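# Extract the lettered cube from a shelf strip, hold aloft

## Task

Remove the lettered cube that sits on one of the shelf's strips. Until that cube is clear of the shelf, no other strip may be shifted in or out by more than a small amount, or the task fails. Afterwards keep the cube motionless in the gripper, lifted well above the table and positioned in front of the shelf.

## Robot and tools

Robot: two arms, left_arm and right_arm, each with a parallel two-finger gripper and a wrist camera. The fixed head cameras are cam_head_left and cam_head_right; the wrist cameras are cam_left_wrist and cam_right_wrist. All images are 504x504.

World frame: the origin sits on the table surface midway between the arms. +x reaches out across the table, +z is up, and left_arm is mounted on the +y side. The arm names do not tell you which side of an image an arm appears on. Gripper frame: the fingers extend along the gripper's +z and close along its y. The reported end_effector_position is the point between the pads when closed, roughly 2 cm short of the fingertips. Closing pushes the tips about 10 mm further along +z.

execute_actions(actions, pictures). actions holds at most one entry.
- Empty list: nothing is sent; you get the current state, with pictures.
- Action: {"rows": [...], "steps": n}. rows has 1 to 15 rows. steps is 5 to 15, each 1/30 s, default 15. One row is used per step, and the last row repeats if steps outnumber rows.
- Wait: {"steps": n}, up to 300 steps, counted from the previous result, so your reply time is included.
- pictures: true adds camera images to a non-empty call.
Each row is one flat list of 14 numbers, all in [-1, 1]: left_arm dx, dy, dz, rx, ry, rz, opening, then right_arm in the same order. Supply all 14 even if one arm idles. dx..rz are offsets, not poses, expressed in that gripper's own axes. They are counted from the gripper pose in the most recent result that reported it. In a second or later call of the same reply, or before any result in the scene, they count from where the arm is when the action begins. Every row is measured from that same reference, so rows do not add up. Scale: 1.0 equals 0.6 m of travel or 180 degrees. rx, ry, rz form a single rotation vector. opening is absolute, not an offset: +1 is fully open (0.084 m) and -1 is closed. Sending all-zero offsets is not a pause; it pulls the arm back to the reference pose. To keep an arm still, send the offset back to where it should be in the first call of a reply, and zeros in later calls.

move(target, speed). target is one 14-number row exactly like the above: offsets in gripper axes from the same reference, plus an absolute opening. Each gripper travels a straight line toward its goal; both paths finish together after 0.5 to 10 s, and if longer is needed they stop at 10 s short of the goal. speed is the top path speed in m/s, 0.002 to 0.5, default 0.25; rotation is capped at twice that value in rad/s. Paths ignore obstacles and the other arm. The opening is applied when the move begins. Its result ends with a "move:" line giving the outcome (done, off_target, moving, held, fault) and active limits (limits=paced: the pose sent was clipped; limits=held: a safety check blocked steps, and the arm may then jump faster than speed), plus each gripper's remaining distance to its goal.

wait(seconds): 0 to 10 s with no new command; the arm only continues to its last clipped pose.

zoom_image(camera, region): a closer look at the latest full image; region is [x0, y0, x1, y1] in pixels from the top-left, no larger than 504 by 504.

show_instructions(): shows the scene's reference pages; nothing moves.

finished_scene(scene): ends scene number 1 or 2 for good and grades it; the goal must still hold.

Motion limits: on each step the commanded pose is clipped to within 70 mm and 16 degrees of the measured pose, and inverse kinematics favours position over orientation. Distant goals need several actions; check the reported pose and send the remainder. The last 5 steps of each action run while you are thinking, and your next action waits for them.

Reading results: the state line shows each gripper's position (m), orientation quaternion (w, x, y, z) and linear/angular velocities, in the world frame; positions can be slightly off at long reach. grip_measured is the actual finger opening on the command scale. To keep a grip, command an opening well below grip_measured; lower means firmer, up to about 24 N per pad for objects up to about 6 cm. "Hand target" shows where each arm is being driven. HELD marks steps where your command was not passed on; "pose unreachable" means the clearance check changed or stopped that arm's command. Joint torques are raw drive outputs with offsets and noise. Camera calibration lines give intrinsics and world-to-camera transforms for projecting points.

Things to avoid: sliding any strip other than the one under the target cube before the cube is out; knocking or placing anything off the table; arms striking or pressing on each other; fast impacts and pushing well past a contact, which hits harder. Contact torque at a joint's load limit (waist and shoulder 45, elbow and forearm roll 27, wrist pitch and wrist roll 18 N m, held weight included) causes a torque fault: the arm backs off and is frozen for 10 s. Holding a load heats motors: MOTOR HOT appears at 65 °C, and at 80 °C the arm is braked (OVER-TEMPERATURE FAULT). A loose object may occasionally be nudged by an outside push. Drops and jerky motion reduce the result; quicker, smoother work is better.

Each tool is called in YAML: its name, and indented under it one key for each argument.

## Session

execute_actions:
  actions: []

Scene clock: 0.00 s of 4200.00 s.
left_arm: end_effector_position=(+0.2090, +0.3371, +0.2721) grip_measured=+1.00 end_effector_quat_wxyz=(+0.082, +0.931, +0.262, +0.240) end_effector_velocity=(-0.000, -0.000, -0.001) end_effector_angular_velocity=(-0.002, +0.002, +0.000) | right_arm: end_effector_position=(+0.1072, +0.0340, +0.2018) grip_measured=+1.00 end_effector_quat_wxyz=(-0.050, +0.940, +0.266, +0.209) end_effector_velocity=(+0.001, -0.000, -0.000) end_effector_angular_velocity=(-0.001, +0.000, -0.002)
Joint positions: left_arm=[ 0.989 -1.61  -0.206 -0.401  1.494  0.279  0.084] | right_arm=[ 1.543 -0.358 -0.603 -0.506  0.747  1.197  0.084]
Joint velocities: left_arm=[ 0.     0.     0.002  0.001  0.001 -0.001  0.   ] | right_arm=[-0.002  0.001  0.    -0.     0.     0.    -0.   ]
Joint torques (N m, as the arm reports them, + toward a larger angle): no reading
Motor temperatures (°C, as the motors report them): left_arm=[33 39 32 33 35 38] | right_arm=[32 33 33 34 30 33]
Hand target (left_arm): +0.209, +0.337, +0.272; +0.082, +0.931, +0.262, +0.240
Hand target (right_arm): +0.107, +0.034, +0.202; -0.050, +0.940, +0.266, +0.209
camera_calibration (this result's frames):
cam_left_wrist: T_world_to_cam=[[0.437514, -0.851613, 0.288681, 0.148297], [-0.748145, -0.522847, -0.408547, 0.511429], [0.49886, -0.03723, -0.865883, 0.270725], [0, 0, 0, 1]] pos_world=[0.182687, 0.403769, 0.400549]
cam_right_wrist: T_world_to_cam=[[0.510043, -0.860115, 0.00767837, 0.00938433], [-0.785841, -0.469591, -0.402416, 0.247595], [0.34973, 0.199215, -0.915425, 0.27127], [0, 0, 0, 1]] pos_world=[0.0949129, 0.0702989, 0.347892]

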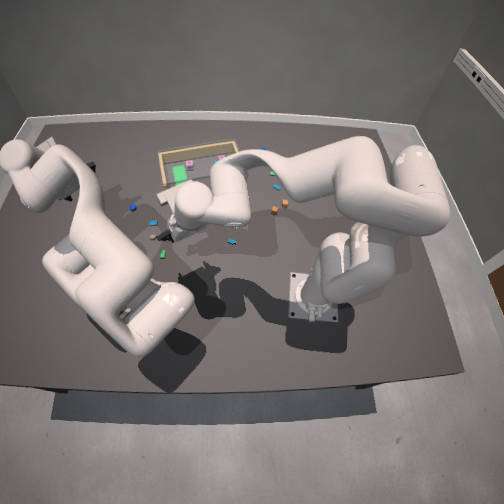

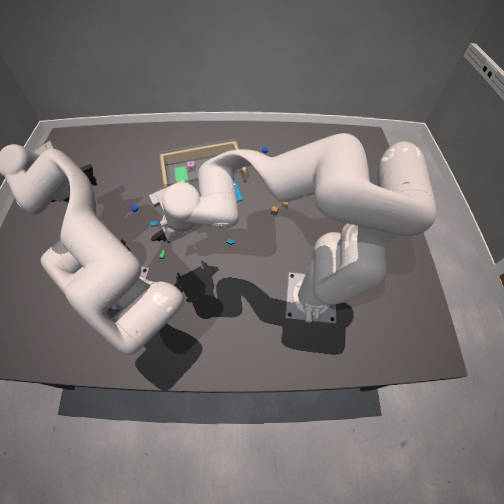

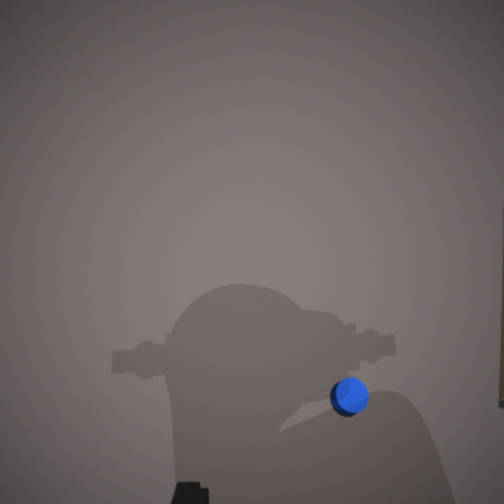

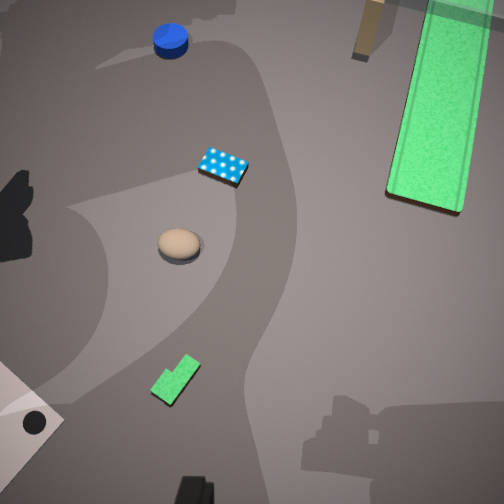

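zoom_image:
  camera: "cam_head_left"
  region: [140, 125, 300, 255]

zoom_image:
  camera: "cam_head_right"
  region: [140, 125, 300, 255]

Region (140, 125, 300, 255) of cam_head_left's 504x504 image, scaled by 3.150, with more detail than that image has; it fills the top 410 rows of this view, and the rest is white.

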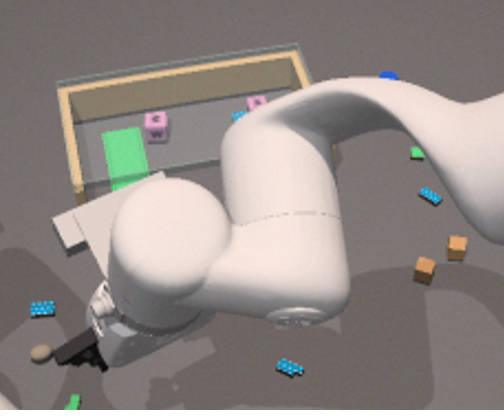

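Region (140, 125, 300, 255) of cam_head_right's 504x504 image, scaled by 3.150, with more detail than that image has; it fills the top 410 rows of this view, and the rest is white.

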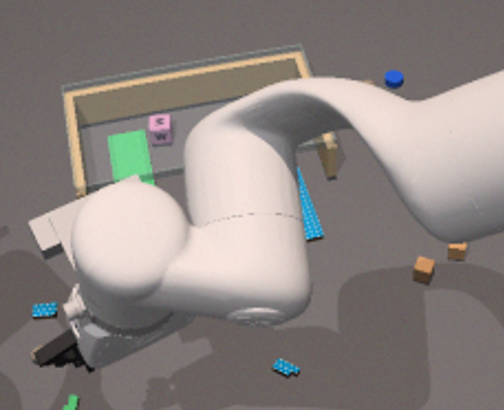

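zoom_image:
  camera: "cam_head_left"
  region: [160, 140, 240, 190]

Region (160, 140, 240, 190) of cam_head_left's 504x504 image, scaled by 6.300, with more detail than that image has; it fills the top 315 rows of this view, and the rest is white.

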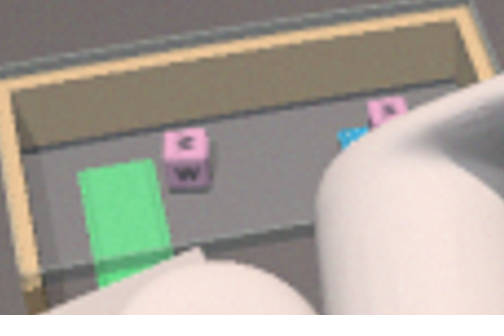

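move:
  target: [0,0,0,0,0,0,1.0, 0.3152,0.4175,0.1385,-0.0179,-0.1369,0.1068,1.0]
  speed: 0.35

Scene clock: 4.63 s of 4200.00 s.
left_arm: end_effector_position=(+0.2090, +0.3371, +0.2721) grip_measured=+1.00 end_effector_quat_wxyz=(+0.082, +0.931, +0.262, +0.240) end_effector_velocity=(-0.000, -0.000, -0.000) end_effector_angular_velocity=(-0.001, +0.001, -0.000) | right_arm: end_effector_position=(+0.4132, -0.0735, +0.2106) grip_measured=+1.00 end_effector_quat_wxyz=(+0.000, +0.994, +0.105, +0.002) end_effector_velocity=(+0.002, -0.001, -0.000) end_effector_angular_velocity=(-0.004, +0.008, -0.004)
Joint positions: left_arm=[ 0.989 -1.61  -0.206 -0.401  1.494  0.279  0.084] | right_arm=[ 0.731  0.155 -1.279 -0.003  1.12   0.389  0.084]
Joint velocities: left_arm=[-0.     0.     0.001  0.     0.001 -0.     0.   ] | right_arm=[-0.005  0.011 -0.015  0.001  0.013 -0.001  0.   ]
Joint torques (N m, as the arm reports them, + toward a larger angle): left_arm=[  0.52   6.46 -19.01  -0.6   -3.38   0.25] | right_arm=[  0.77 -33.41 -19.44   0.04  -1.93  -0.49]
Motor temperatures (°C, as the motors report them): left_arm=[33 39 33 33 35 38] | right_arm=[32 33 34 34 30 33]
Hand target (left_arm): +0.209, +0.337, +0.272; +0.082, +0.931, +0.262, +0.240
Hand target (right_arm): +0.414, -0.074, +0.210; +0.000, +0.995, +0.104, +0.002
Off the commanded pose (left_arm): 0.000 m, 0 deg.
Off the commanded pose (right_arm): 0.001 m, 0 deg.
Kept back: nothing.
After step 90, 0.10 s passed at rest.
move: done
camera_calibration (this result's frames):
cam_left_wrist: T_world_to_cam=[[0.437514, -0.851613, 0.288681, 0.148296], [-0.748145, -0.522847, -0.408547, 0.511429], [0.49886, -0.03723, -0.865883, 0.270725], [0, 0, 0, 1]] pos_world=[0.182687, 0.403769, 0.400549]
cam_right_wrist: T_world_to_cam=[[0.193538, -0.981087, -0.00331778, -0.114985], [-0.98098, -0.193566, 0.0145358, 0.454274], [-0.0149031, 0.000441442, -0.999889, 0.347602], [0, 0, 0, 1]] pos_world=[0.473068, -0.0250321, 0.340578]

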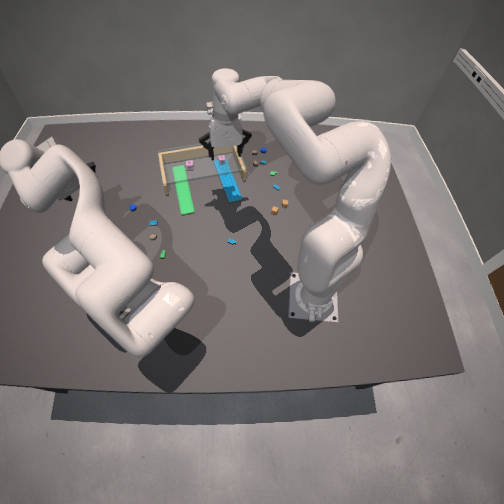

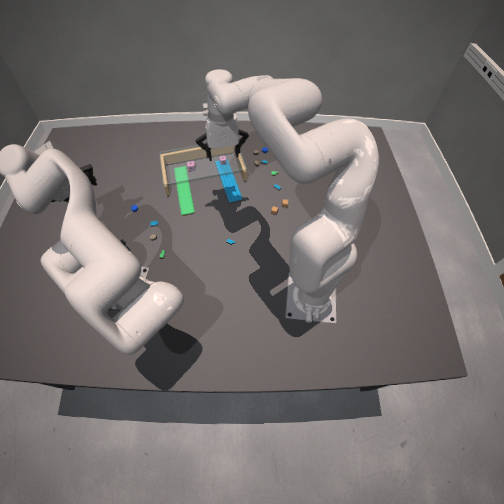

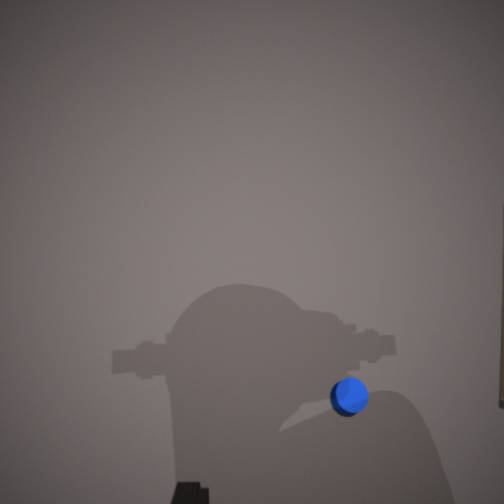

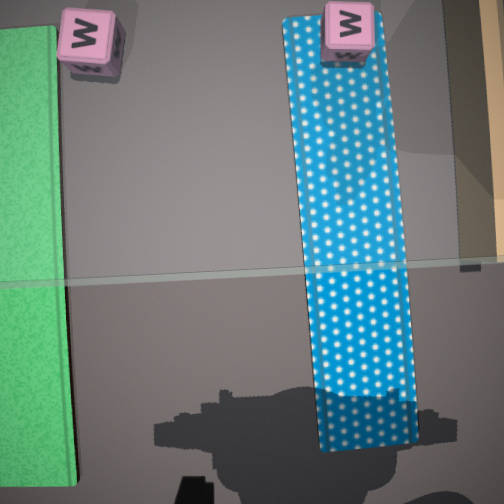

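zoom_image:
  camera: "cam_right_wrist"
  region: [290, 340, 450, 500]

zoom_image:
  camera: "cam_right_wrist"
  region: [260, 0, 420, 160]

zoom_image:
  camera: "cam_head_left"
  region: [150, 130, 300, 260]

Region (290, 340, 450, 500) of cam_right_wrist's 504x504 image, scaled by 3.150, with more detail than that image has.

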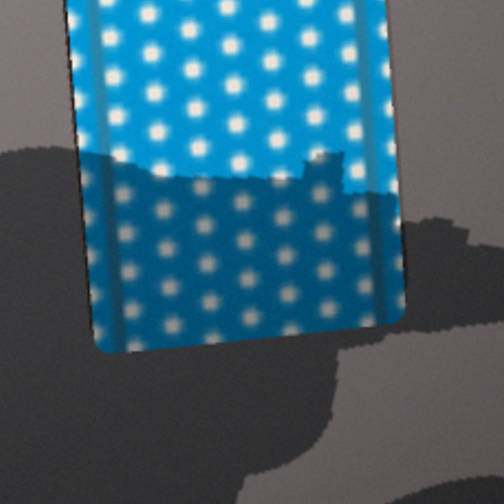

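Region (260, 0, 420, 160) of cam_right_wrist's 504x504 image, scaled by 3.150, with more detail than that image has.

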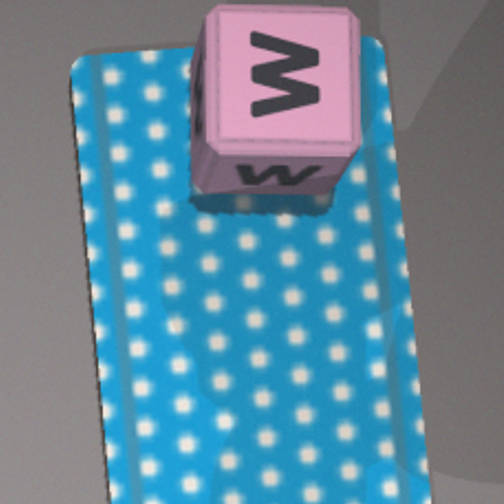

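Region (150, 130, 300, 260) of cam_head_left's 504x504 image, scaled by 3.360, with more detail than that image has; it fills the top 437 rows of this view, and the rest is white.

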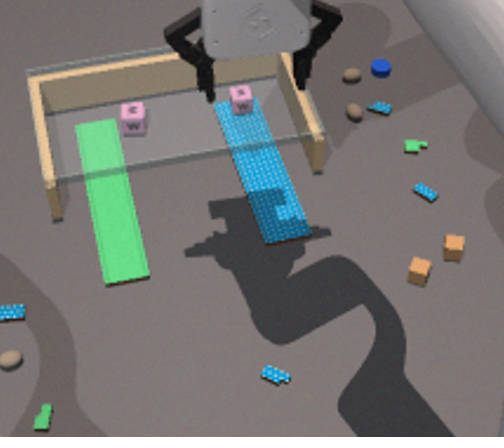

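move:
  target: [0,0,0,0,0,0,1.0, -0.0284,0.0488,0.3167,0,-0.0014,-0.0244,0.75]
  speed: 0.22

Scene clock: 8.37 s of 4200.00 s.
left_arm: end_effector_position=(+0.2090, +0.3371, +0.2721) grip_measured=+1.00 end_effector_quat_wxyz=(+0.082, +0.931, +0.262, +0.240) end_effector_velocity=(+0.000, -0.000, -0.000) end_effector_angular_velocity=(-0.000, -0.000, -0.000) | right_arm: end_effector_position=(+0.4033, -0.1053, +0.0215) grip_measured=+0.75 end_effector_quat_wxyz=(+0.000, +0.990, +0.143, +0.001) end_effector_velocity=(-0.004, -0.003, -0.006) end_effector_angular_velocity=(-0.007, +0.012, -0.001)
Joint positions: left_arm=[ 0.989 -1.61  -0.206 -0.401  1.494  0.279  0.084] | right_arm=[ 0.688  0.383 -0.986 -0.002  0.602  0.268  0.075]
Joint velocities: left_arm=[ 0.     0.     0.    -0.001  0.     0.    -0.   ] | right_arm=[-0.002  0.008  0.007  0.    -0.001 -0.001 -0.   ]
Joint torques (N m, as the arm reports them, + toward a larger angle): left_arm=[  0.55   6.22 -19.11  -0.62  -3.39   0.22] | right_arm=[  0.62 -34.89 -15.73   0.17  -2.13  -0.52]
Motor temperatures (°C, as the motors report them): left_arm=[33 39 33 33 35 38] | right_arm=[32 33 34 34 30 33]
Hand target (left_arm): +0.209, +0.337, +0.272; +0.082, +0.931, +0.262, +0.240
Hand target (right_arm): +0.403, -0.106, +0.021; +0.000, +0.990, +0.143, +0.000
Off the commanded pose (left_arm): 0.000 m, 0 deg.
Off the commanded pose (right_arm): 0.001 m, 0 deg.
Kept back: nothing.
move: done
camera_calibration (this result's frames):
cam_left_wrist: T_world_to_cam=[[0.437514, -0.851613, 0.288681, 0.148297], [-0.748145, -0.522847, -0.408547, 0.511429], [0.49886, -0.03723, -0.865883, 0.270725], [0, 0, 0, 1]] pos_world=[0.182687, 0.403769, 0.400549]
cam_right_wrist: T_world_to_cam=[[0.268534, -0.963263, -0.00367959, -0.173305], [-0.963103, -0.268557, 0.0176063, 0.425963], [-0.0179477, -0.00118407, -0.999838, 0.159453], [0, 0, 0, 1]] pos_world=[0.459646, -0.0523544, 0.15129]

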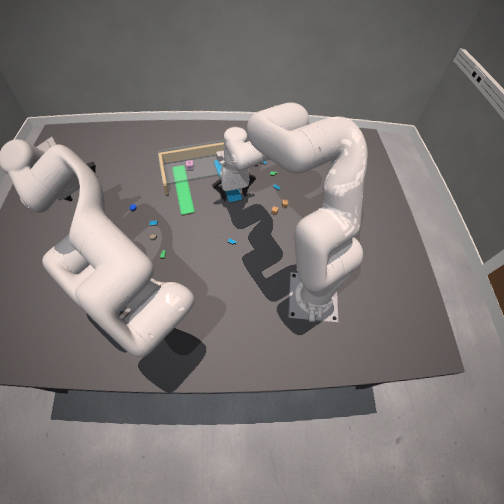

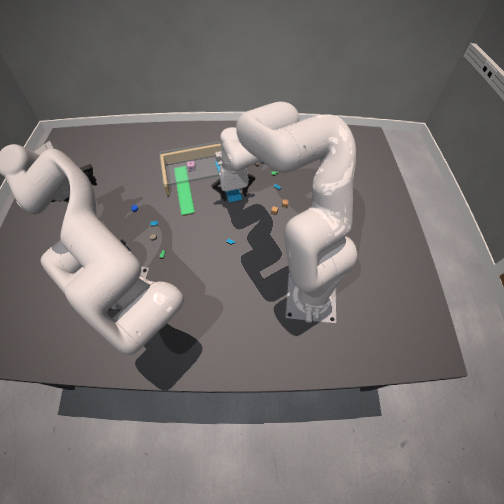

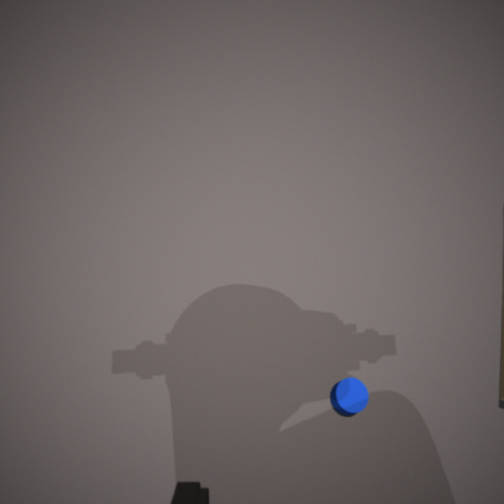

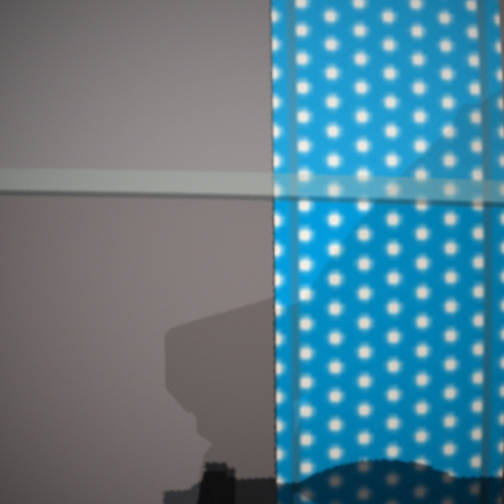

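execute_actions:
  actions:
    - {"rows": [[0,0,0,0,0,0,1,0,0.002,0.0017,0,0,0,0.67],[0,0,0,0,0,0,1,0,0.002,0.0017,0,0,0,0.59],[0,0,0,0,0,0,1,0,0.002,0.0017,0,0,0,0.51],[0,0,0,0,0,0,1,0,0.002,0.0017,0,0,0,0.44],[0,0,0,0,0,0,1,0,0.002,0.0017,0,0,0,0.38],[0,0,0,0,0,0,1,0,0.002,0.0017,0,0,0,0.33],[0,0,0,0,0,0,1,0,0.002,0.0017,0,0,0,0.28],[0,0,0,0,0,0,1,0,0.002,0.0017,0,0,0,0.23],[0,0,0,0,0,0,1,0,0.002,0.0017,0,0,0,0.18],[0,0,0,0,0,0,1,0,0.002,0.0017,0,0,0,0.13],[0,0,0,0,0,0,1,0,0.002,0.0017,0,0,0,0.08],[0,0,0,0,0,0,1,0,0.002,0.0017,0,0,0,0.05]], "steps": 15}

wait:
  seconds: 0.1

Scene clock: 9.23 s of 4200.00 s.
left_arm: end_effector_position=(+0.2090, +0.3371, +0.2721) grip_measured=+1.00 end_effector_quat_wxyz=(+0.082, +0.931, +0.262, +0.240) end_effector_velocity=(+0.000, -0.000, +0.000) end_effector_angular_velocity=(-0.001, -0.001, -0.000) | right_arm: end_effector_position=(+0.4038, -0.1063, +0.0207) grip_measured=+0.25 end_effector_quat_wxyz=(+0.000, +0.990, +0.143, +0.001) end_effector_velocity=(-0.001, -0.001, -0.001) end_effector_angular_velocity=(-0.001, +0.001, +0.000)
Joint positions: left_arm=[ 0.989 -1.61  -0.206 -0.401  1.494  0.279  0.084] | right_arm=[ 0.685  0.384 -0.985 -0.002  0.599  0.266  0.055]
Joint velocities: left_arm=[ 0.     0.    -0.    -0.001  0.    -0.    -0.   ] | right_arm=[-0.     0.001  0.002 -0.    -0.001 -0.001 -0.   ]
Joint torques (N m, as the arm reports them, + toward a larger angle): left_arm=[  0.27   6.3  -19.09  -0.65  -3.41   0.32] | right_arm=[  0.92 -34.38 -15.29   0.01  -2.12  -0.48]
Motor temperatures (°C, as the motors report them): left_arm=[33 39 33 33 35 38] | right_arm=[32 33 34 34 30 33]
Steps of this call (steps 1 to 16: nothing new was sent; steps 17 to 26: the first 10 steps of this action). Readings (end_effector_position):
17: left_arm (+0.2090, +0.3371, +0.2721) | right_arm (+0.4029, -0.1056, +0.0208)
18: left_arm (+0.2090, +0.3371, +0.2721) | right_arm (+0.4030, -0.1057, +0.0208)
20: left_arm (+0.2090, +0.3371, +0.2721) | right_arm (+0.4034, -0.1062, +0.0206)
24: left_arm (+0.2090, +0.3371, +0.2721) | right_arm (+0.4036, -0.1065, +0.0205)
26: the state above

Scene clock: 9.50 s of 4200.00 s.
left_arm: end_effector_position=(+0.2090, +0.3371, +0.2721) grip_measured=+1.00 end_effector_quat_wxyz=(+0.082, +0.931, +0.262, +0.240) end_effector_velocity=(+0.000, -0.000, -0.000) end_effector_angular_velocity=(-0.000, -0.000, -0.001) | right_arm: end_effector_position=(+0.4037, -0.1064, +0.0206) grip_measured=+0.25 end_effector_quat_wxyz=(+0.000, +0.990, +0.143, +0.001) end_effector_velocity=(-0.001, +0.000, -0.001) end_effector_angular_velocity=(-0.001, +0.002, +0.001)
Joint positions: left_arm=[ 0.989 -1.61  -0.206 -0.401  1.494  0.279  0.084] | right_arm=[ 0.685  0.384 -0.985 -0.002  0.599  0.266  0.055]
Joint velocities: left_arm=[ 0.    -0.     0.    -0.     0.     0.001  0.   ] | right_arm=[ 0.001  0.003 -0.     0.    -0.    -0.     0.   ]
Joint torques (N m, as the arm reports them, + toward a larger angle): left_arm=[  0.5    6.33 -19.09  -0.75  -3.39   0.33] | right_arm=[  0.89 -34.23 -15.33  -0.05  -2.11  -0.49]
Motor temperatures (°C, as the motors report them): left_arm=[33 39 33 33 35 38] | right_arm=[32 33 34 34 30 33]
Hand target (left_arm): +0.209, +0.337, +0.272; +0.082, +0.931, +0.262, +0.240
Hand target (right_arm): +0.404, -0.106, +0.020; +0.000, +0.990, +0.143, +0.001
Off the commanded pose (left_arm): 0.000 m, 0 deg.
Off the commanded pose (right_arm): 0.000 m, 0 deg.
Kept back: nothing.
Steps of this call (steps 1 to 5: the last 5 steps of your previous action; steps 6 to 8: nothing new was sent). Readings (end_effector_position):
1: left_arm (+0.2090, +0.3371, +0.2721) | right_arm (+0.4037, -0.1064, +0.0206)
2: left_arm (+0.2090, +0.3371, +0.2721) | right_arm (+0.4037, -0.1064, +0.0206)
4: left_arm (+0.2090, +0.3371, +0.2721) | right_arm (+0.4037, -0.1064, +0.0206)
8: the state above
camera_calibration (this result's frames):
cam_left_wrist: T_world_to_cam=[[0.437514, -0.851613, 0.288681, 0.148297], [-0.748145, -0.522847, -0.408547, 0.511429], [0.49886, -0.0372299, -0.865883, 0.270725], [0, 0, 0, 1]] pos_world=[0.182687, 0.403769, 0.400549]
cam_right_wrist: T_world_to_cam=[[0.268566, -0.963254, -0.00373901, -0.17448], [-0.963098, -0.26859, 0.01738, 0.426069], [-0.0177456, -0.00106665, -0.999842, 0.158453], [0, 0, 0, 1]] pos_world=[0.460017, -0.0534613, 0.150371]

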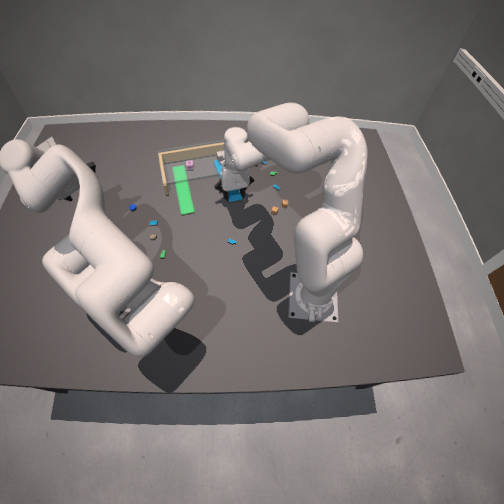

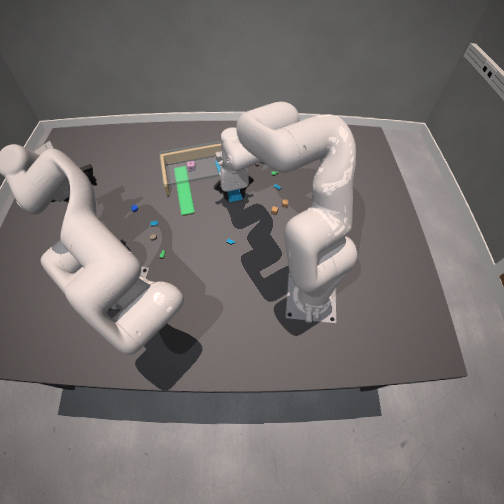

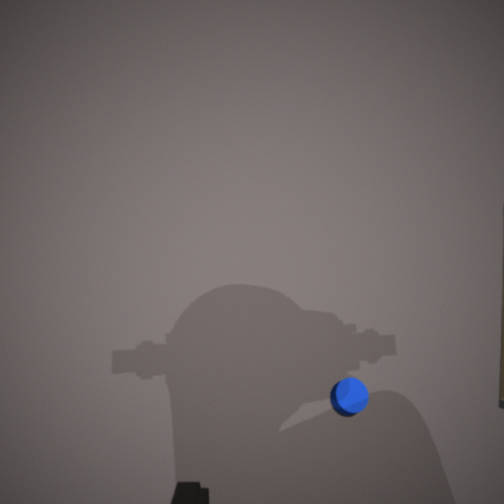

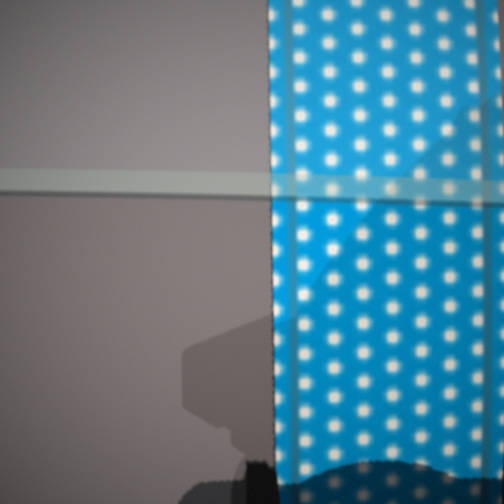

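move:
  target: [0,0,0,0,0,0,1.0, -0.2917,0,-0.0025,0,0,0,0.05]
  speed: 0.12

Scene clock: 21.17 s of 4200.00 s.
left_arm: end_effector_position=(+0.2090, +0.3371, +0.2721) grip_measured=+1.00 end_effector_quat_wxyz=(+0.082, +0.931, +0.262, +0.240) end_effector_velocity=(+0.000, +0.000, +0.000) end_effector_angular_velocity=(+0.000, -0.000, +0.000) | right_arm: end_effector_position=(+0.2359, -0.1552, +0.0220) grip_measured=+0.25 end_effector_quat_wxyz=(-0.000, +0.990, +0.143, +0.001) end_effector_velocity=(-0.003, -0.001, -0.000) end_effector_angular_velocity=(-0.002, +0.002, -0.000)
Joint positions: left_arm=[ 0.989 -1.61  -0.206 -0.401  1.494  0.279  0.084] | right_arm=[ 0.828 -0.056 -0.366 -0.001  0.42   0.409  0.055]
Joint velocities: left_arm=[-0.    -0.    -0.001  0.    -0.    -0.     0.   ] | right_arm=[ 0.002 -0.006  0.007 -0.001  0.001  0.004 -0.   ]
Joint torques (N m, as the arm reports them, + toward a larger angle): left_arm=[  0.38   6.34 -18.86  -0.75  -3.52   0.13] | right_arm=[  0.79 -19.99 -13.66   0.11  -2.16  -0.51]
Motor temperatures (°C, as the motors report them): left_arm=[33 39 34 33 35 38] | right_arm=[32 34 34 34 30 33]
Hand target (left_arm): +0.209, +0.337, +0.272; +0.082, +0.931, +0.262, +0.240
Hand target (right_arm): +0.236, -0.155, +0.022; -0.000, +0.990, +0.143, +0.001
Off the commanded pose (left_arm): 0.000 m, 0 deg.
Off the commanded pose (right_arm): 0.001 m, 0 deg.
Kept back: nothing.
After step 90, 6.80 s passed at rest.
move: done
camera_calibration (this result's frames):
cam_left_wrist: T_world_to_cam=[[0.437514, -0.851613, 0.288681, 0.148297], [-0.748145, -0.522847, -0.408547, 0.511429], [0.49886, -0.03723, -0.865883, 0.270725], [0, 0, 0, 1]] pos_world=[0.182687, 0.403769, 0.400549]
cam_right_wrist: T_world_to_cam=[[0.268519, -0.963264, -0.00453173, -0.176388], [-0.963112, -0.268557, 0.0171199, 0.251349], [-0.017708, -0.000232456, -0.999843, 0.156955], [0, 0, 0, 1]] pos_world=[0.292221, -0.10237, 0.151828]

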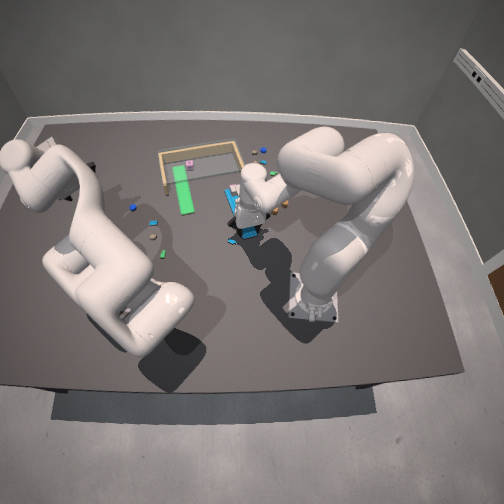

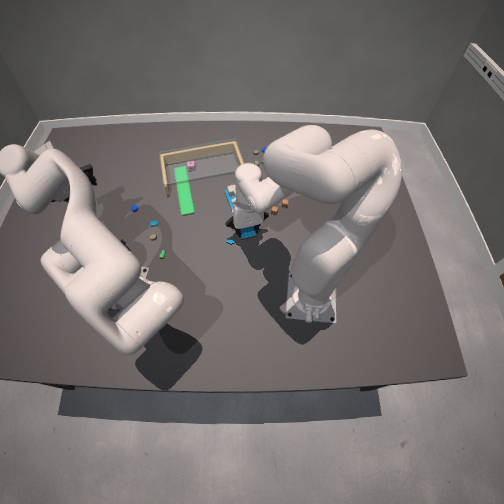

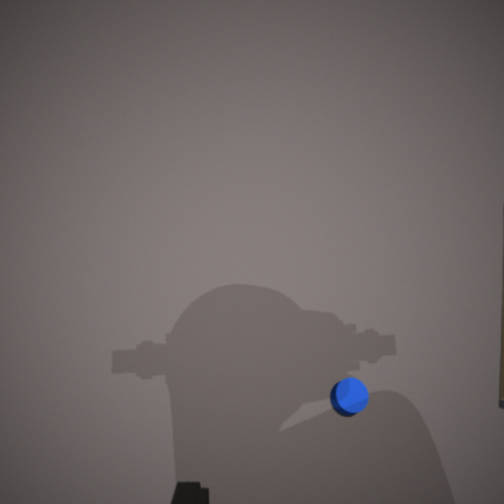

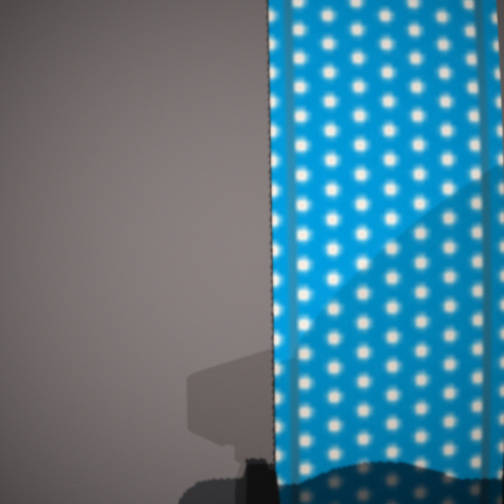

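execute_actions:
  actions:
    - {"rows": [[0,0,0,0,0,0,1,0,0,0.002,0,0,0,0.25],[0,0,0,0,0,0,1,0,0,0.002,0,0,0,0.35],[0,0,0,0,0,0,1,0,0,0.002,0,0,0,0.45],[0,0,0,0,0,0,1,0,0,0.002,0,0,0,0.55],[0,0,0,0,0,0,1,0,0,0.002,0,0,0,0.62]], "steps": 8}

move:
  target: [0,0,0,0,0,0,1.0, 0.325,0.0067,-0.175,0,0,0.028,0.62]
  speed: 0.3

Scene clock: 21.67 s of 4200.00 s.
left_arm: end_effector_position=(+0.2090, +0.3371, +0.2721) grip_measured=+1.00 end_effector_quat_wxyz=(+0.082, +0.931, +0.262, +0.240) end_effector_velocity=(+0.000, +0.000, +0.000) end_effector_angular_velocity=(+0.000, -0.000, +0.000) | right_arm: end_effector_position=(+0.2358, -0.1552, +0.0215) grip_measured=+0.31 end_effector_quat_wxyz=(-0.000, +0.990, +0.143, +0.001) end_effector_velocity=(+0.004, +0.002, -0.008) end_effector_angular_velocity=(+0.004, -0.004, -0.002)
Joint positions: left_arm=[ 0.989 -1.61  -0.206 -0.401  1.494  0.279  0.084] | right_arm=[ 0.828 -0.054 -0.366 -0.002  0.417  0.409  0.057]
Joint velocities: left_arm=[-0.  0. -0.  0. -0.  0. -0.] | right_arm=[-0.004  0.045 -0.011  0.001 -0.039 -0.002  0.12 ]
Joint torques (N m, as the arm reports them, + toward a larger angle): left_arm=[  0.07   6.32 -18.99  -0.71  -3.33   0.3 ] | right_arm=[  0.69 -19.88 -13.     0.2   -2.    -0.46]
Motor temperatures (°C, as the motors report them): left_arm=[33 39 34 33 35 38] | right_arm=[32 34 34 34 30 33]
Steps of this call (steps 1 to 12: nothing new was sent; steps 13 to 15: the first 3 steps of this action). Readings (end_effector_position):
13: left_arm (+0.2090, +0.3371, +0.2721) | right_arm (+0.2356, -0.1554, +0.0219)
14: left_arm (+0.2090, +0.3371, +0.2721) | right_arm (+0.2357, -0.1553, +0.0218)
15: the state above

Scene clock: 23.27 s of 4200.00 s.
left_arm: end_effector_position=(+0.2090, +0.3371, +0.2721) grip_measured=+1.00 end_effector_quat_wxyz=(+0.082, +0.931, +0.262, +0.240) end_effector_velocity=(-0.000, +0.000, -0.001) end_effector_angular_velocity=(-0.001, +0.001, +0.001) | right_arm: end_effector_position=(+0.4239, -0.1047, +0.1256) grip_measured=+0.61 end_effector_quat_wxyz=(+0.000, +0.995, +0.099, +0.001) end_effector_velocity=(+0.005, +0.002, +0.004) end_effector_angular_velocity=(+0.003, -0.005, -0.002)
Joint positions: left_arm=[ 0.989 -1.61  -0.206 -0.401  1.494  0.279  0.084] | right_arm=[ 0.668  0.23  -1.121 -0.001  0.89   0.336  0.07 ]
Joint velocities: left_arm=[ 0.     0.     0.001  0.001 -0.    -0.     0.   ] | right_arm=[-0.002  0.005 -0.018  0.     0.008 -0.     0.   ]
Joint torques (N m, as the arm reports them, + toward a larger angle): left_arm=[  0.21   6.42 -19.19  -0.77  -3.47   0.35] | right_arm=[  0.73 -34.   -18.15   0.17  -2.13  -0.57]
Motor temperatures (°C, as the motors report them): left_arm=[33 39 34 33 35 38] | right_arm=[32 34 35 34 30 33]
Hand target (left_arm): +0.209, +0.337, +0.272; +0.082, +0.931, +0.262, +0.240
Hand target (right_arm): +0.424, -0.105, +0.126; -0.000, +0.995, +0.099, +0.001
Off your previous action's commanded pose (left_arm): 0.000 m, 0 deg at its last step (step 5 of this call).
Off your previous action's commanded pose (right_arm): 0.000 m, 0 deg at its last step (step 5 of this call).
Off the commanded pose (left_arm): 0.000 m, 0 deg.
Off the commanded pose (right_arm): 0.001 m, 0 deg.
Kept back: nothing.
move: done
camera_calibration (this result's frames):
cam_left_wrist: T_world_to_cam=[[0.437514, -0.851613, 0.288681, 0.148297], [-0.748145, -0.522847, -0.408547, 0.511429], [0.49886, -0.0372301, -0.865883, 0.270725], [0, 0, 0, 1]] pos_world=[0.182687, 0.403769, 0.400549]
cam_right_wrist: T_world_to_cam=[[0.182863, -0.983131, -0.00375018, -0.143589], [-0.982977, -0.182901, 0.0174166, 0.461557], [-0.0178088, 0.000501478, -0.999841, 0.263981], [0, 0, 0, 1]] pos_world=[0.484658, -0.0568803, 0.255362]

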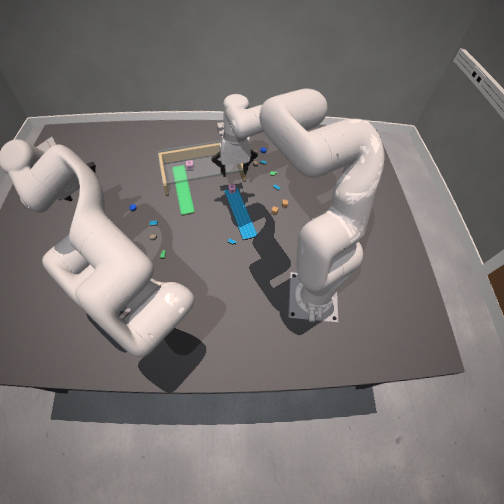

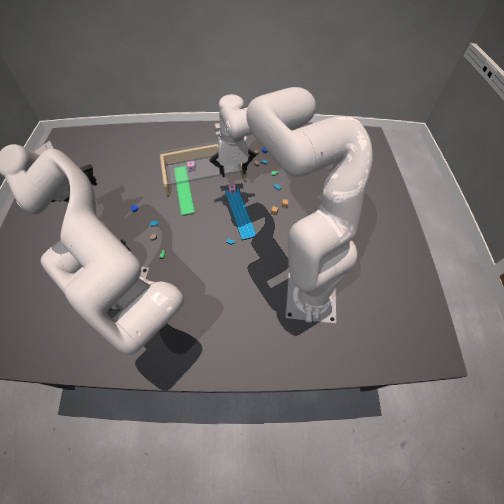

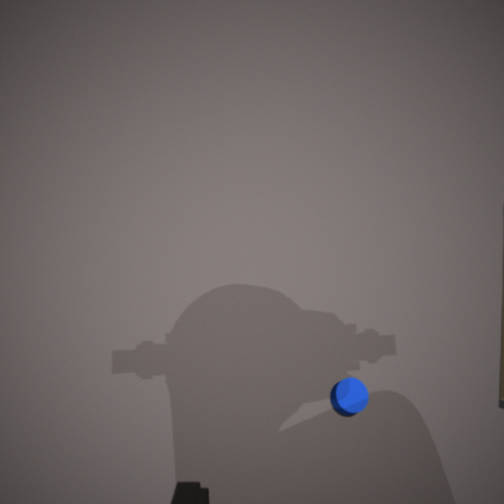

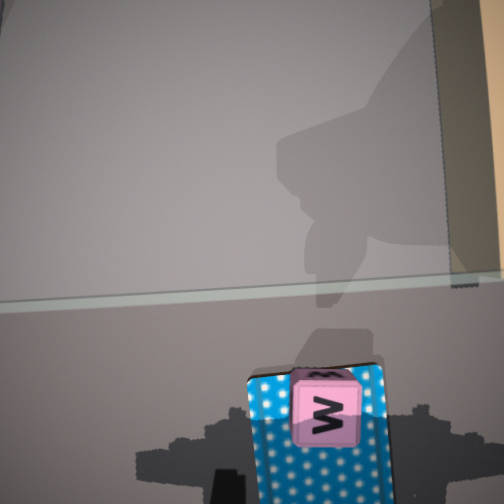

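zoom_image:
  camera: "cam_right_wrist"
  region: [240, 344, 400, 504]

Region (240, 344, 400, 504) of cam_right_wrist's 504x504 image, scaled by 3.150, with more detail than that image has.

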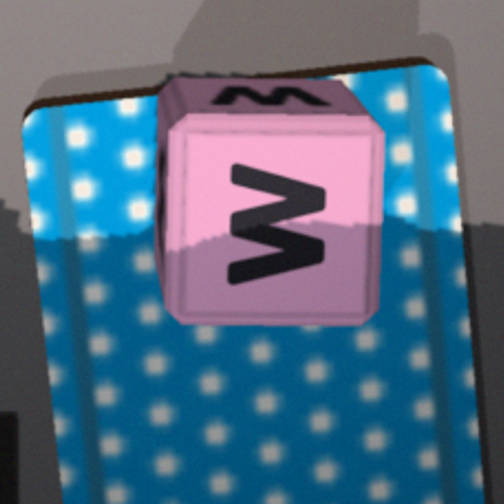

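move:
  target: [0,0,0,0,0,0,1.0, 0.008,-0.0092,0.156,0,0,0.0107,0.2]
  speed: 0.17

Scene clock: 25.03 s of 4200.00 s.
left_arm: end_effector_position=(+0.2090, +0.3371, +0.2721) grip_measured=+1.00 end_effector_quat_wxyz=(+0.082, +0.931, +0.262, +0.240) end_effector_velocity=(+0.000, -0.000, +0.000) end_effector_angular_velocity=(-0.000, -0.001, +0.000) | right_arm: end_effector_position=(+0.4278, -0.0981, +0.0327) grip_measured=+0.19 end_effector_quat_wxyz=(-0.000, +0.997, +0.083, +0.002) end_effector_velocity=(-0.003, -0.002, -0.005) end_effector_angular_velocity=(-0.006, +0.009, -0.001)
Joint positions: left_arm=[ 0.989 -1.61  -0.206 -0.401  1.494  0.279  0.084] | right_arm=[ 0.674  0.422 -1.09  -0.001  0.666  0.376  0.052]
Joint velocities: left_arm=[-0.    -0.    -0.001 -0.001  0.    -0.001 -0.   ] | right_arm=[-0.001  0.006  0.005  0.    -0.     0.     0.   ]
Joint torques (N m, as the arm reports them, + toward a larger angle): left_arm=[  0.09   6.32 -19.25  -0.57  -3.52   0.32] | right_arm=[  0.58 -36.61 -16.28   0.04  -2.1   -0.51]
Motor temperatures (°C, as the motors report them): left_arm=[33 39 34 33 35 38] | right_arm=[32 34 35 34 30 33]
Hand target (left_arm): +0.209, +0.337, +0.272; +0.082, +0.931, +0.262, +0.240
Hand target (right_arm): +0.427, -0.098, +0.032; +0.000, +0.997, +0.083, +0.001
Off the commanded pose (left_arm): 0.000 m, 0 deg.
Off the commanded pose (right_arm): 0.001 m, 0 deg.
Kept back: nothing.
move: done
camera_calibration (this result's frames):
cam_left_wrist: T_world_to_cam=[[0.437514, -0.851613, 0.288681, 0.148297], [-0.748145, -0.522847, -0.408547, 0.511428], [0.49886, -0.0372302, -0.865883, 0.270725], [0, 0, 0, 1]] pos_world=[0.182687, 0.403769, 0.400549]
cam_right_wrist: T_world_to_cam=[[0.149894, -0.988692, -0.0044491, -0.124652], [-0.988559, -0.149947, 0.0163497, 0.473863], [-0.0168319, 0.00194749, -0.999856, 0.170927], [0, 0, 0, 1]] pos_world=[0.490003, -0.0525208, 0.1626]

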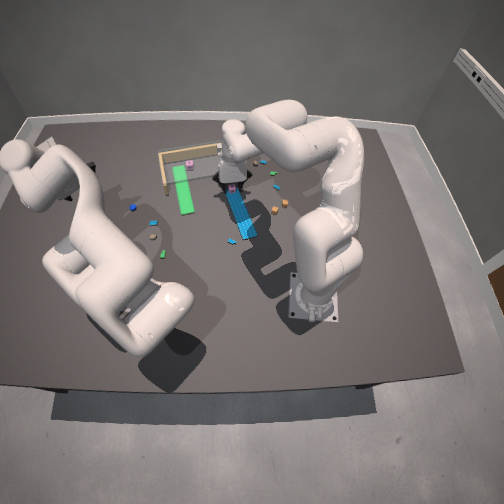

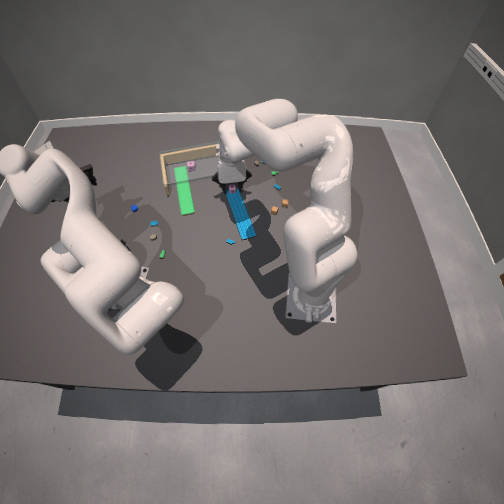

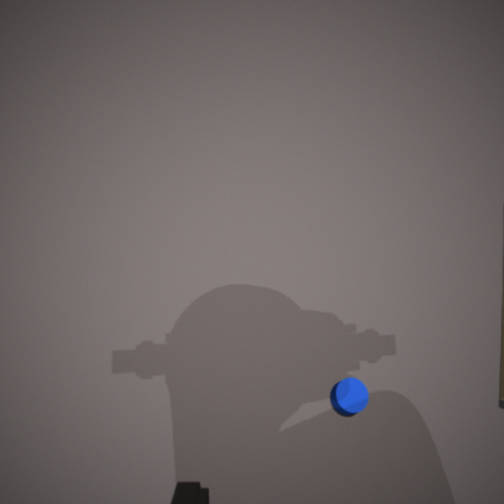

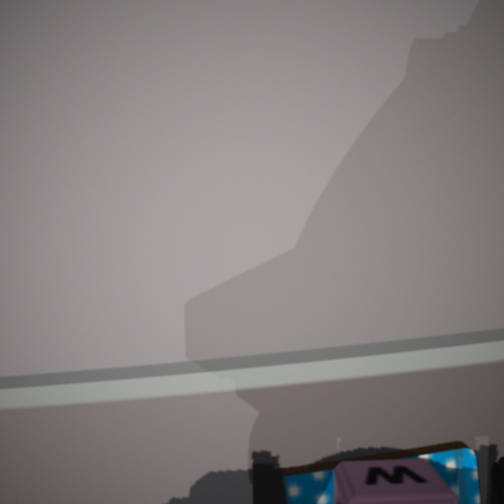

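execute_actions:
  actions:
    - {"rows": [[0,0,0,0,0,0,1,0,0,0.001,0,0,0,0.11],[0,0,0,0,0,0,1,0,0,0.001,0,0,0,0.03],[0,0,0,0,0,0,1,0,0,0.001,0,0,0,-0.05],[0,0,0,0,0,0,1,0,0,0.001,0,0,0,-0.13],[0,0,0,0,0,0,1,0,0,0.001,0,0,0,-0.21],[0,0,0,0,0,0,1,0,0,0.001,0,0,0,-0.28],[0,0,0,0,0,0,1,0,0,0.001,0,0,0,-0.34],[0,0,0,0,0,0,1,0,0,0.001,0,0,0,-0.40],[0,0,0,0,0,0,1,0,0,0.001,0,0,0,-0.46],[0,0,0,0,0,0,1,0,0,0.001,0,0,0,-0.52],[0,0,0,0,0,0,1,0,0,0.001,0,0,0,-0.58],[0,0,0,0,0,0,1,0,0,0.001,0,0,0,-0.64],[0,0,0,0,0,0,1,0,0,0.001,0,0,0,-0.70],[0,0,0,0,0,0,1,0,0,0.001,0,0,0,-0.75]], "steps": 15, "pictures": false}


execute_actions:
  actions:
    - {"rows": [[0,0,0,0,0,0,1,0,0,0.001,0,0,0,0.11],[0,0,0,0,0,0,1,0,0,0.001,0,0,0,0.03],[0,0,0,0,0,0,1,0,0,0.001,0,0,0,-0.05],[0,0,0,0,0,0,1,0,0,0.001,0,0,0,-0.13],[0,0,0,0,0,0,1,0,0,0.001,0,0,0,-0.21],[0,0,0,0,0,0,1,0,0,0.001,0,0,0,-0.28],[0,0,0,0,0,0,1,0,0,0.001,0,0,0,-0.34],[0,0,0,0,0,0,1,0,0,0.001,0,0,0,-0.40],[0,0,0,0,0,0,1,0,0,0.001,0,0,0,-0.46],[0,0,0,0,0,0,1,0,0,0.001,0,0,0,-0.52],[0,0,0,0,0,0,1,0,0,0.001,0,0,0,-0.58],[0,0,0,0,0,0,1,0,0,0.001,0,0,0,-0.64],[0,0,0,0,0,0,1,0,0,0.001,0,0,0,-0.70],[0,0,0,0,0,0,1,0,0,0.001,0,0,0,-0.75]], "steps": 15}
  pictures: true

Scene clock: 25.90 s of 4200.00 s.
left_arm: end_effector_position=(+0.2090, +0.3371, +0.2721) grip_measured=+1.00 end_effector_quat_wxyz=(+0.082, +0.931, +0.262, +0.240) end_effector_velocity=(-0.000, +0.000, +0.000) end_effector_angular_velocity=(+0.001, -0.000, +0.001) | right_arm: end_effector_position=(+0.4278, -0.0981, +0.0321) grip_measured=-0.44 end_effector_quat_wxyz=(-0.000, +0.997, +0.083, +0.002) end_effector_velocity=(+0.002, +0.001, +0.003) end_effector_angular_velocity=(+0.004, -0.007, -0.002)
Joint positions: left_arm=[ 0.989 -1.61  -0.206 -0.401  1.494  0.279  0.084] | right_arm=[ 0.674  0.423 -1.09  -0.001  0.664  0.376  0.025]
Joint velocities: left_arm=[ 0.    -0.    -0.001  0.001 -0.    -0.    -0.   ] | right_arm=[-0.001 -0.004 -0.002  0.    -0.002  0.    -0.   ]
Joint torques (N m, as the arm reports them, + toward a larger angle): left_arm=[  0.33   6.16 -19.    -0.67  -3.52   0.18] | right_arm=[  0.86 -35.99 -16.15   0.12  -2.1   -0.46]
Motor temperatures (°C, as the motors report them): left_arm=[33 39 34 33 35 38] | right_arm=[32 34 35 34 30 33]
Steps of this call (steps 1 to 16: nothing new was sent; steps 17 to 26: the first 10 steps of this action). Readings (end_effector_position):
17: left_arm (+0.2090, +0.3371, +0.2721) | right_arm (+0.4275, -0.0983, +0.0321)
18: left_arm (+0.2090, +0.3371, +0.2721) | right_arm (+0.4276, -0.0983, +0.0321)
20: left_arm (+0.2090, +0.3371, +0.2721) | right_arm (+0.4277, -0.0982, +0.0321)
24: left_arm (+0.2090, +0.3371, +0.2721) | right_arm (+0.4278, -0.0982, +0.0321)
26: the state above
camera_calibration (this result's frames):
cam_left_wrist: T_world_to_cam=[[0.437514, -0.851613, 0.288681, 0.148297], [-0.748145, -0.522847, -0.408547, 0.511428], [0.49886, -0.0372302, -0.865883, 0.270725], [0, 0, 0, 1]] pos_world=[0.182687, 0.403769, 0.400549]
cam_right_wrist: T_world_to_cam=[[0.149892, -0.988692, -0.00444321, -0.12466], [-0.988559, -0.149945, 0.0163495, 0.473876], [-0.0168309, 0.00194172, -0.999856, 0.170342], [0, 0, 0, 1]] pos_world=[0.490006, -0.0525256, 0.162016]

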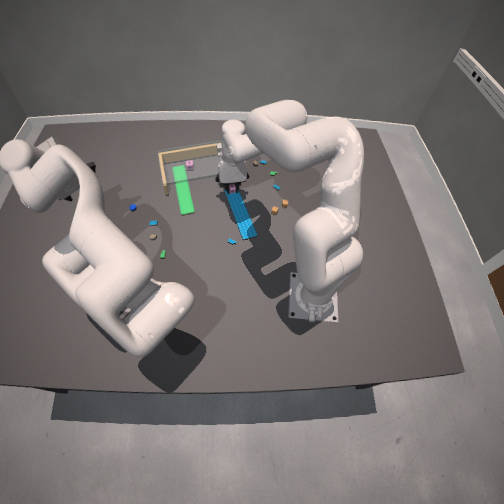

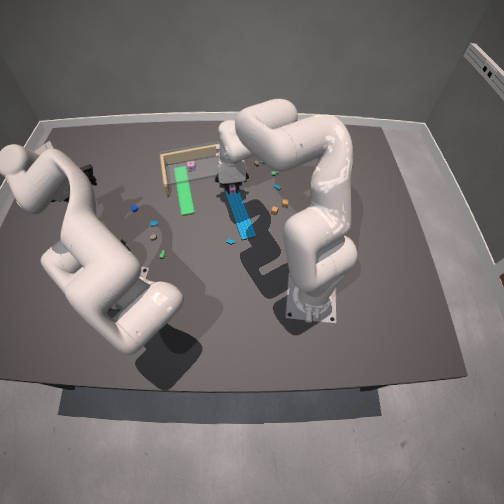

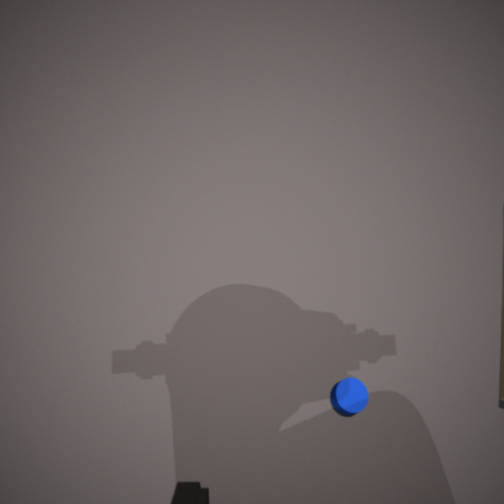

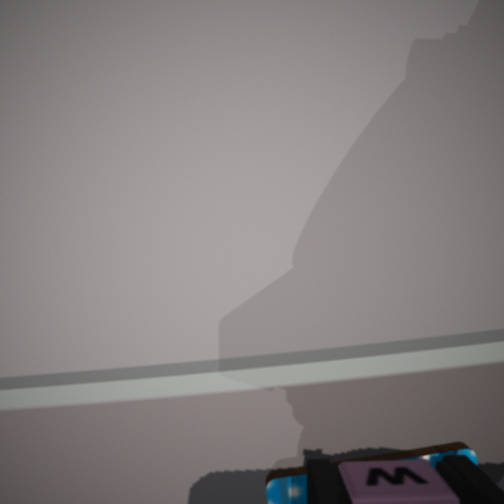

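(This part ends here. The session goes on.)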